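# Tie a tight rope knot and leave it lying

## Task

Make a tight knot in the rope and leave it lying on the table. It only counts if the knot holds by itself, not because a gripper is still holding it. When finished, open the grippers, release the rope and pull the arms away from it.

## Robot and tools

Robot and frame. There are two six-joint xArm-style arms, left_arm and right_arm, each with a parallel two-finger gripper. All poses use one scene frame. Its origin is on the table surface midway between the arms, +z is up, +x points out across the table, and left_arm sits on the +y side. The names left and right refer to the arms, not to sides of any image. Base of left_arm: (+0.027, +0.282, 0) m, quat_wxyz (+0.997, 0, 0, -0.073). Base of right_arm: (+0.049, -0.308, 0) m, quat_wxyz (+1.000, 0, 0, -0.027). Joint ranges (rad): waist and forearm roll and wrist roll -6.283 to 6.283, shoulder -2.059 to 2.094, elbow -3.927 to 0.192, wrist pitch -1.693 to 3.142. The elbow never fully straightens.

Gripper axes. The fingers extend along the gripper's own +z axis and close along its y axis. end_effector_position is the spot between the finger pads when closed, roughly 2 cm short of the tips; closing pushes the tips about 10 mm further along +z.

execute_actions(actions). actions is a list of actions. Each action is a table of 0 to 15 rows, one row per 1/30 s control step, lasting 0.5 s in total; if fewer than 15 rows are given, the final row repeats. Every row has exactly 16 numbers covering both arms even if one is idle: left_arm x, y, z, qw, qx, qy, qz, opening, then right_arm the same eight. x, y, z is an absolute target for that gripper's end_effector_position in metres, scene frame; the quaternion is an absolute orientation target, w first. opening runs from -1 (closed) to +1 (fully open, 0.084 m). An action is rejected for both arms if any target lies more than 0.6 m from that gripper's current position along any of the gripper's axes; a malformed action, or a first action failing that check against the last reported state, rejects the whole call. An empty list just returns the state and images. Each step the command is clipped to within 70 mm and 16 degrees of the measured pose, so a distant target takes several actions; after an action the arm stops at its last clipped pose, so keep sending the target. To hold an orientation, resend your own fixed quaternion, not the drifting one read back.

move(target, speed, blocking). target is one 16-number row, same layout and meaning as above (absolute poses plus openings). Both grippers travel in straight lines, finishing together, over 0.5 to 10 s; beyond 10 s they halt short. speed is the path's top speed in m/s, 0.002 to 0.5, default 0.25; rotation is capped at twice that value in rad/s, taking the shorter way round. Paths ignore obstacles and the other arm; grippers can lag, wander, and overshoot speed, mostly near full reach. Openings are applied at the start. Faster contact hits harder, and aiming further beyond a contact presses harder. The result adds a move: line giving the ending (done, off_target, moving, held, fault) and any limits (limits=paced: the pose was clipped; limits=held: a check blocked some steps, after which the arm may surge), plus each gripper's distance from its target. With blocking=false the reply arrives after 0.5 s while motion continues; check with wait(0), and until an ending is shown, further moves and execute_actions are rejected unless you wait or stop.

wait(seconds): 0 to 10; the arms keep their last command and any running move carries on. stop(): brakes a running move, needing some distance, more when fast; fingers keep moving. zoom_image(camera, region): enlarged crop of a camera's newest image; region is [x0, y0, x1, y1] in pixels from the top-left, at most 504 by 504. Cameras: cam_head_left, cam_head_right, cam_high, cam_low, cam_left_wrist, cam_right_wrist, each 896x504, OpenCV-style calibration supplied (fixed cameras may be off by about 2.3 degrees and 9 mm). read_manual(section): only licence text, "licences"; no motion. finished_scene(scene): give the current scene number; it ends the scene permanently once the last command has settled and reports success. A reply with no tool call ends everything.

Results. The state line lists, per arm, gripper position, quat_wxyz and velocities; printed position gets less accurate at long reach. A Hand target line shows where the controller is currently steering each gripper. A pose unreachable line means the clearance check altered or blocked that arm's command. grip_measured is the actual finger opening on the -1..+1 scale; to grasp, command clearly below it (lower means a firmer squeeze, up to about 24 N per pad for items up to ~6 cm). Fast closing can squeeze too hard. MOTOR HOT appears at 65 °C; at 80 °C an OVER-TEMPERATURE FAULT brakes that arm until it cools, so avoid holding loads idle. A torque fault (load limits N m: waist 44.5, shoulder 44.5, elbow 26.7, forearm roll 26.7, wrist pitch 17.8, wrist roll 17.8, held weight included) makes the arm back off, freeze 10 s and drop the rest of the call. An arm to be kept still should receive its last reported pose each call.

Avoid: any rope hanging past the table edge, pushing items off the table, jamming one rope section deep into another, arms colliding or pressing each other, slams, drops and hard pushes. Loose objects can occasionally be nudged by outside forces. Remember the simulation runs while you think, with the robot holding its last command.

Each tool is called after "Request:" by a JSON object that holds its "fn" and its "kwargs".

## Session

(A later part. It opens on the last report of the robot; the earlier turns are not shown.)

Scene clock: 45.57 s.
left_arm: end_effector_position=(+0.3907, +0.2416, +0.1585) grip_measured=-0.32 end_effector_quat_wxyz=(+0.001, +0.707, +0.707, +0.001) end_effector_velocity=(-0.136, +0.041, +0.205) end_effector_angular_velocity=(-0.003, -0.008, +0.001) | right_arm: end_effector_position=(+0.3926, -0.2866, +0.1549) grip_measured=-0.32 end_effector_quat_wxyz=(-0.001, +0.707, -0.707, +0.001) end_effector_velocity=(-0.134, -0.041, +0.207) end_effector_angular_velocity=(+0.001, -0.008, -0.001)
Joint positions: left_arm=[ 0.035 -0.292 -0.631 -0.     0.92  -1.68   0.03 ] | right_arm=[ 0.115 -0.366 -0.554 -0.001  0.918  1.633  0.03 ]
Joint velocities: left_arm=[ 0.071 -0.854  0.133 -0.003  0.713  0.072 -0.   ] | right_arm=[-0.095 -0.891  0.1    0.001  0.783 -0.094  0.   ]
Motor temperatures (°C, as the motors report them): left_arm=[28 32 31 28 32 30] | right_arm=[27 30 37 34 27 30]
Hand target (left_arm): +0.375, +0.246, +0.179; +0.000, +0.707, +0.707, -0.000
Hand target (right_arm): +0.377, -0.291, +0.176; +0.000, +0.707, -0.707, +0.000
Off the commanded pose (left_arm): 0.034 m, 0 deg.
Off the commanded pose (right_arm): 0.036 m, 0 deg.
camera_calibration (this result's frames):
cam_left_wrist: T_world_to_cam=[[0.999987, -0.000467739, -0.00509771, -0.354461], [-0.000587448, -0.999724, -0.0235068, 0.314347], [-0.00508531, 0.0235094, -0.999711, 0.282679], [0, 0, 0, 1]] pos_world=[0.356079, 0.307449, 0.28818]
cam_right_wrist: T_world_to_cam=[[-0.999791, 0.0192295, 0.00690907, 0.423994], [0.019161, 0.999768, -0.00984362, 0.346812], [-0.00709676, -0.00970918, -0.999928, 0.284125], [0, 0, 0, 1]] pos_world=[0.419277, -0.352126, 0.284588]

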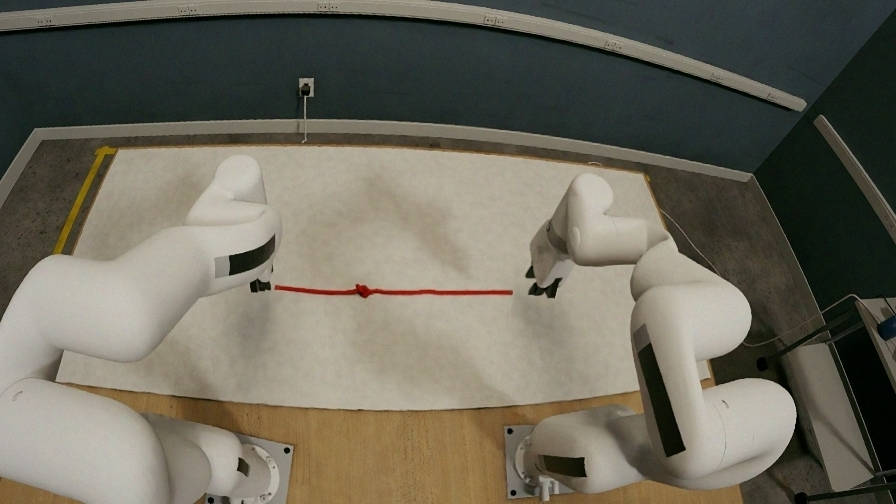

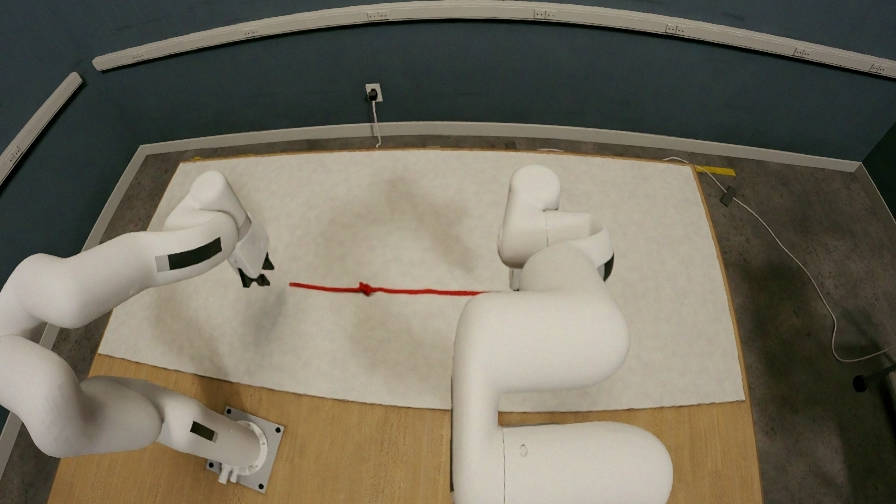

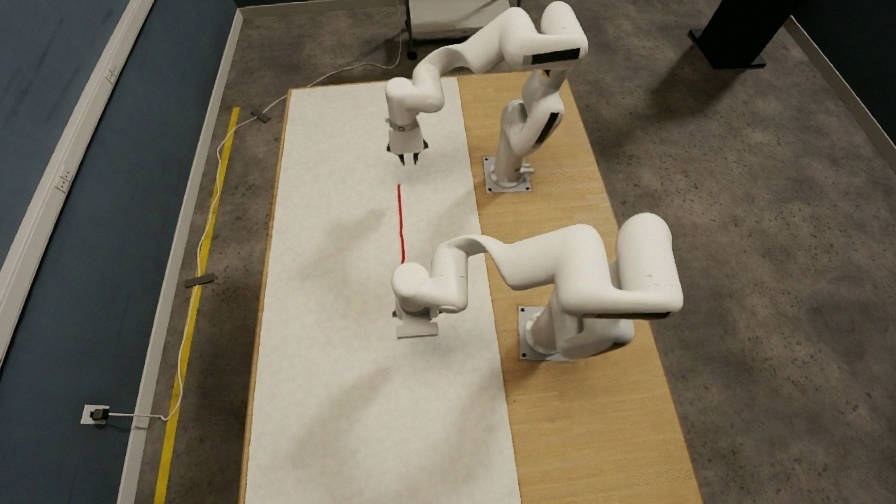

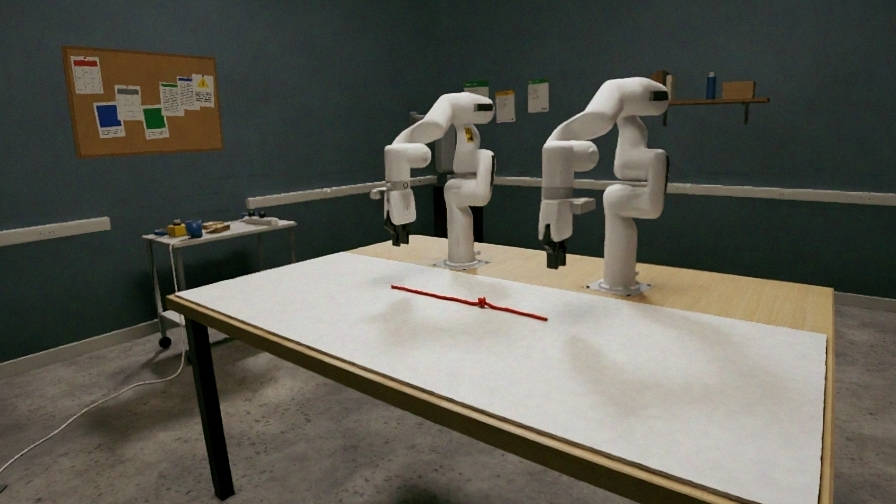

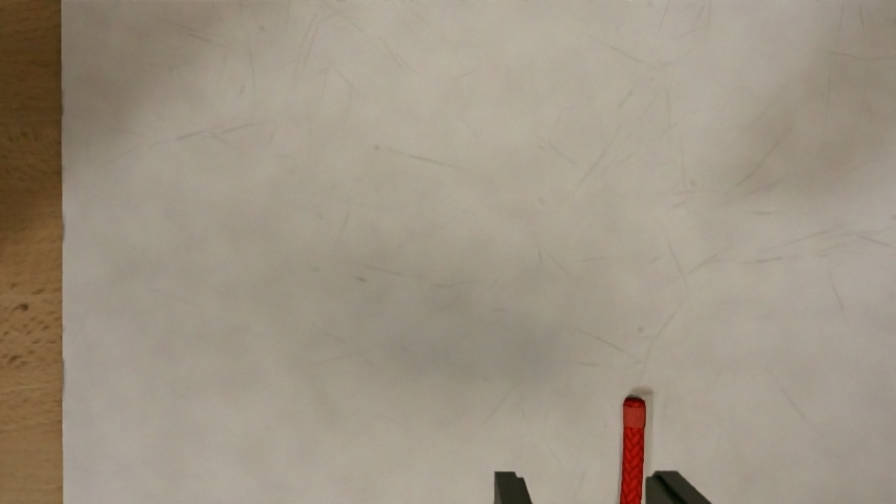

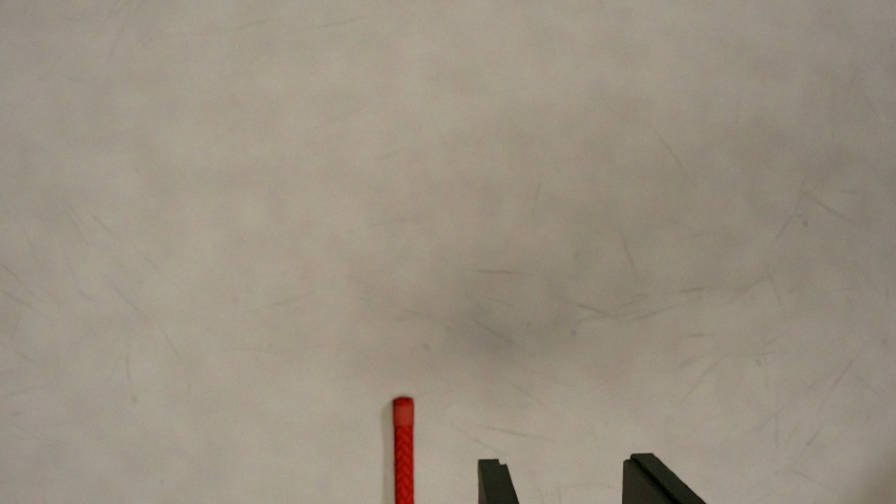

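Request:
{"fn": "wait", "kwargs": {"seconds": 1}}

Request:
{"fn": "zoom_image", "kwargs": {"camera": "cam_head_left", "region": [320, 265, 410, 315]}}

Scene clock: 46.63 s.
left_arm: end_effector_position=(+0.3749, +0.2460, +0.1792) grip_measured=-0.32 end_effector_quat_wxyz=(+0.000, +0.707, +0.707, -0.000) end_effector_velocity=(-0.000, -0.000, +0.000) end_effector_angular_velocity=(-0.001, -0.000, -0.001) | right_arm: end_effector_position=(+0.3766, -0.2909, +0.1760) grip_measured=-0.32 end_effector_quat_wxyz=(+0.000, +0.707, -0.707, +0.000) end_effector_velocity=(+0.000, -0.000, +0.000) end_effector_angular_velocity=(-0.000, -0.001, -0.001)
Joint positions: left_arm=[ 0.043 -0.382 -0.617 -0.     0.999 -1.672  0.03 ] | right_arm=[ 0.105 -0.461 -0.544 -0.     1.005  1.623  0.03 ]
Joint velocities: left_arm=[-0.    -0.    -0.    -0.001  0.     0.001 -0.   ] | right_arm=[-0.     0.    -0.    -0.    -0.002  0.001 -0.   ]
Motor temperatures (°C, as the motors report them): left_arm=[28 32 31 28 32 30] | right_arm=[27 30 37 34 27 30]
Hand target (left_arm): +0.375, +0.246, +0.179; +0.000, +0.707, +0.707, -0.000
Hand target (right_arm): +0.377, -0.291, +0.176; +0.000, +0.707, -0.707, +0.000
Off the commanded pose (left_arm): 0.007 m, 0 deg.
Off the commanded pose (right_arm): 0.009 m, 0 deg.
wait: 1.00 s; at rest by 0.37 s
camera_calibration (this result's frames):
cam_left_wrist: T_world_to_cam=[[0.999974, -0.000801144, -0.00713366, -0.338132], [-0.00096933, -0.999721, -0.0236042, 0.319334], [-0.00711276, 0.0236105, -0.999696, 0.303896], [0, 0, 0, 1]] pos_world=[0.340594, 0.311799, 0.30893]
cam_right_wrist: T_world_to_cam=[[-0.999773, 0.019099, 0.00942775, 0.407438], [0.019005, 0.99977, -0.00996486, 0.351719], [-0.0096159, -0.00978343, -0.999906, 0.306039], [0, 0, 0, 1]] pos_world=[0.403604, -0.356426, 0.305673]

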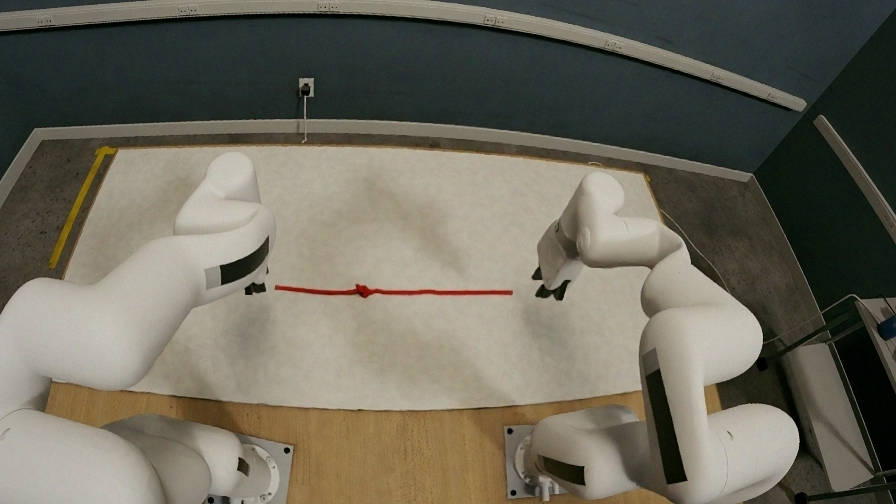

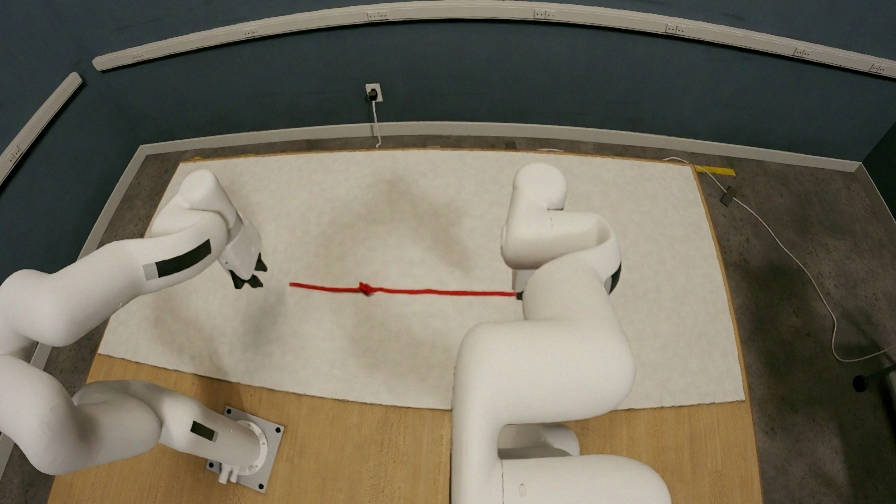

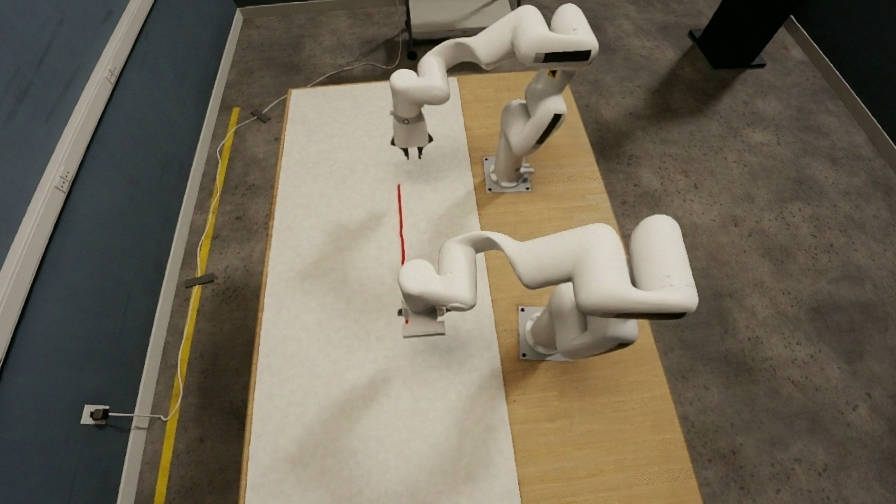

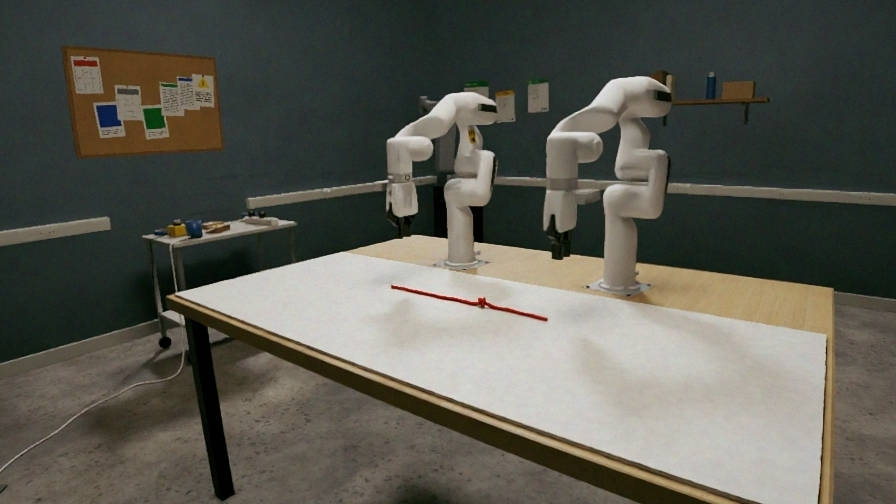

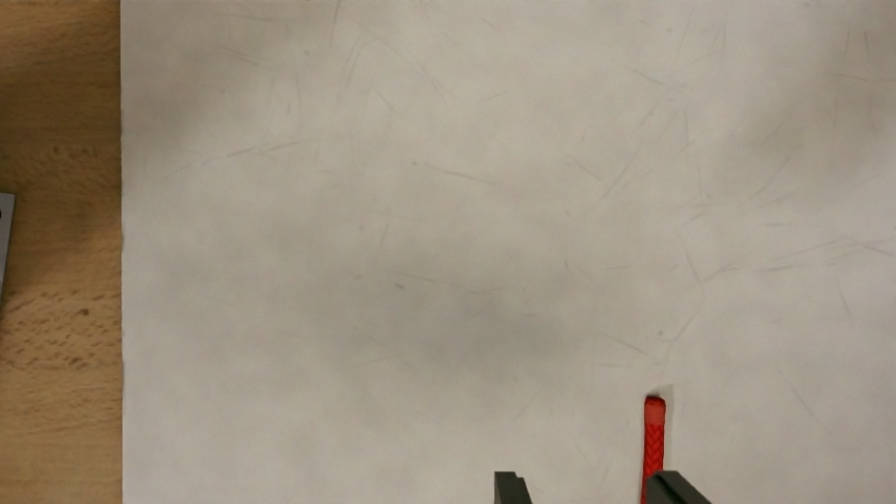

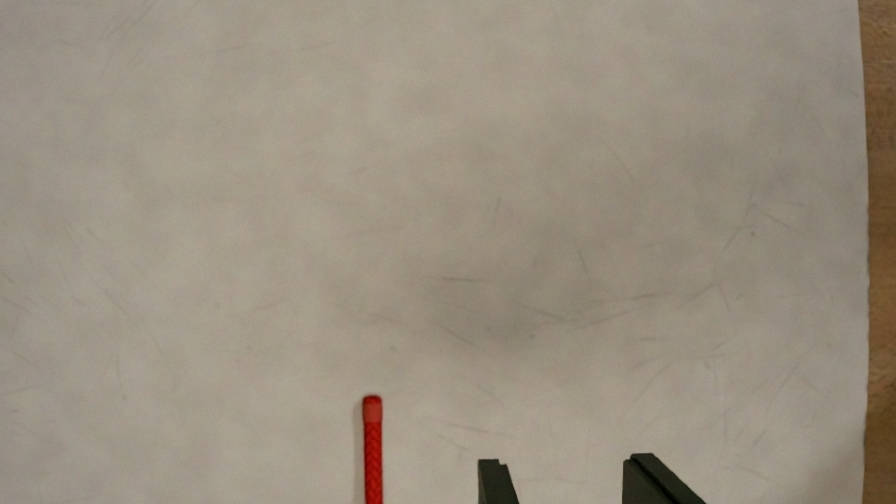

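Region (320, 265, 410, 315) of cam_head_left's 896x504 image, scaled by 5.600, with more detail than that image has.

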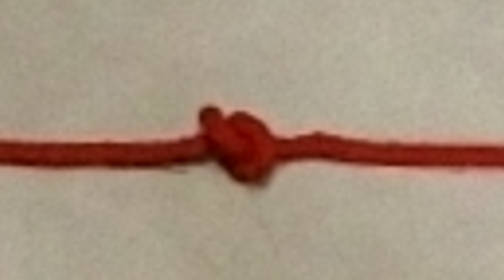

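Request:
{"fn": "execute_actions", "kwargs": {"actions": []}}

Scene clock: 46.77 s.
left_arm: end_effector_position=(+0.3749, +0.2460, +0.1792) grip_measured=-0.32 end_effector_quat_wxyz=(+0.000, +0.707, +0.707, -0.000) end_effector_velocity=(-0.000, +0.000, -0.000) end_effector_angular_velocity=(+0.000, +0.001, +0.002) | right_arm: end_effector_position=(+0.3766, -0.2909, +0.1760) grip_measured=-0.32 end_effector_quat_wxyz=(+0.000, +0.707, -0.707, +0.000) end_effector_velocity=(-0.000, -0.000, -0.000) end_effector_angular_velocity=(-0.000, +0.002, -0.001)
Joint positions: left_arm=[ 0.043 -0.382 -0.617 -0.     0.999 -1.672  0.03 ] | right_arm=[ 0.105 -0.461 -0.544 -0.     1.005  1.623  0.03 ]
Joint velocities: left_arm=[ 0.     0.    -0.     0.     0.001 -0.002  0.   ] | right_arm=[-0.001  0.     0.    -0.     0.001  0.001 -0.   ]
Motor temperatures (°C, as the motors report them): left_arm=[28 32 31 28 32 30] | right_arm=[27 30 38 34 27 30]
Hand target (left_arm): +0.375, +0.246, +0.179; +0.000, +0.707, +0.707, -0.000
Hand target (right_arm): +0.377, -0.291, +0.176; +0.000, +0.707, -0.707, +0.000
Off the commanded pose (left_arm): 0.007 m, 0 deg.
Off the commanded pose (right_arm): 0.009 m, 0 deg.
camera_calibration (this result's frames):
cam_left_wrist: T_world_to_cam=[[0.999974, -0.000800198, -0.00711678, -0.338137], [-0.000967973, -0.999721, -0.0236023, 0.319334], [-0.00709591, 0.0236086, -0.999696, 0.303897], [0, 0, 0, 1]] pos_world=[0.340594, 0.311799, 0.308935]
cam_right_wrist: T_world_to_cam=[[-0.999773, 0.0190999, 0.00940664, 0.407445], [0.0190061, 0.99977, -0.00996348, 0.351719], [-0.00959477, -0.00978244, -0.999906, 0.306039], [0, 0, 0, 1]] pos_world=[0.403604, -0.356426, 0.305682]

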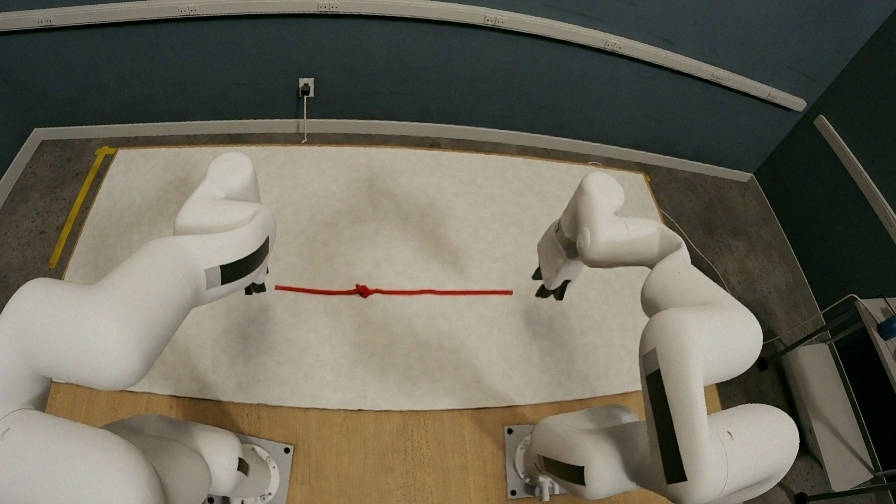

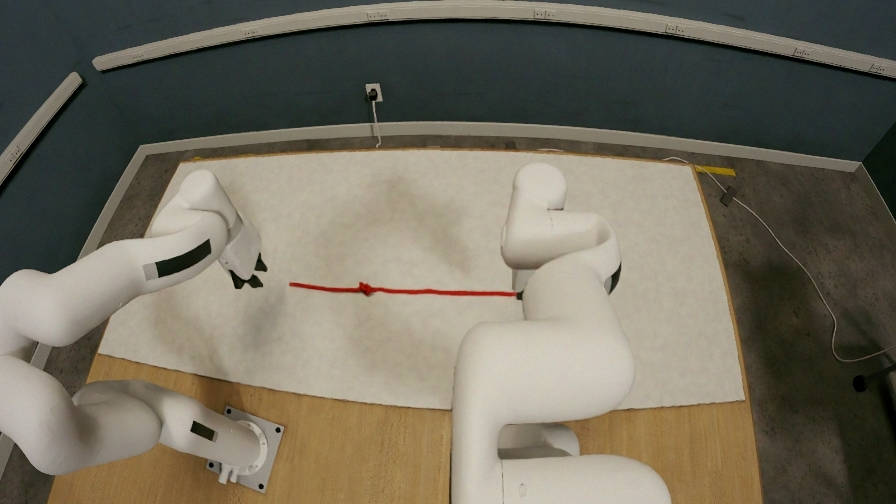

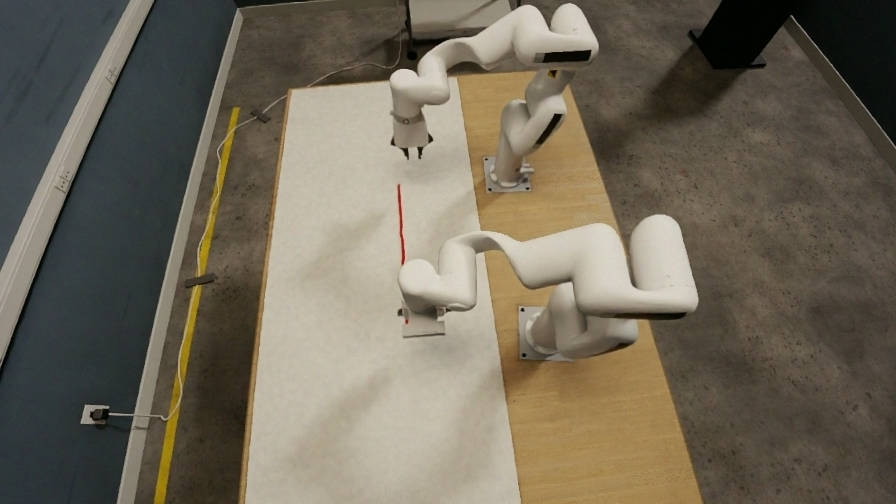

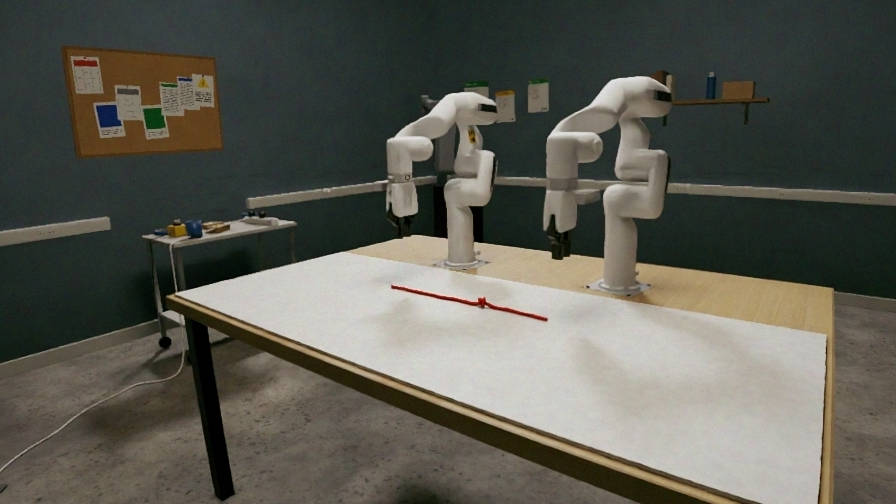

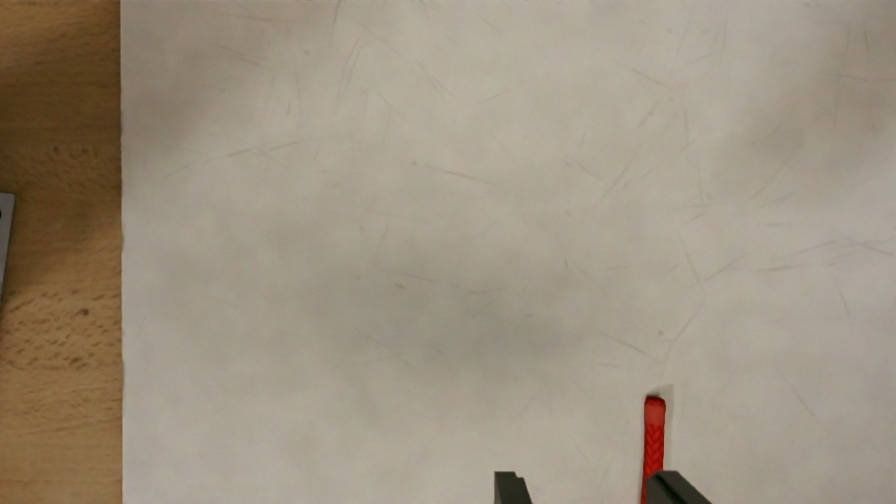

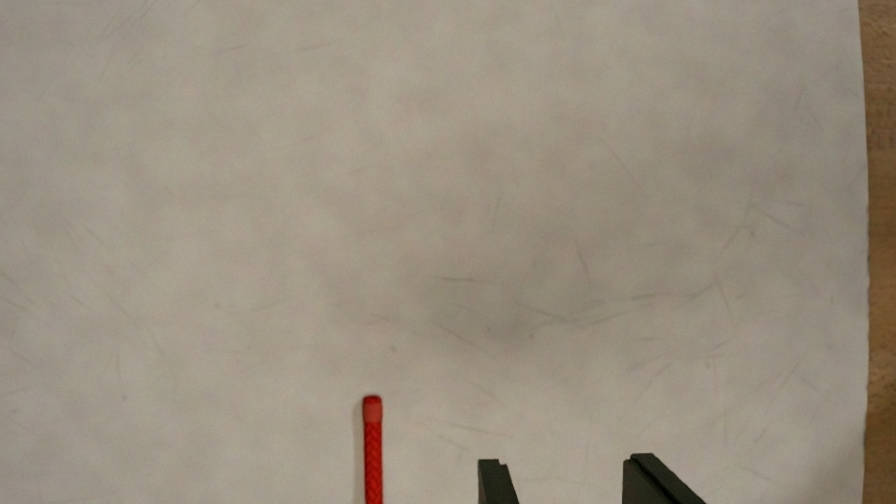

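Request:
{"fn": "finished_scene", "kwargs": {"scene": 2}}

The scene is finished: the task was done.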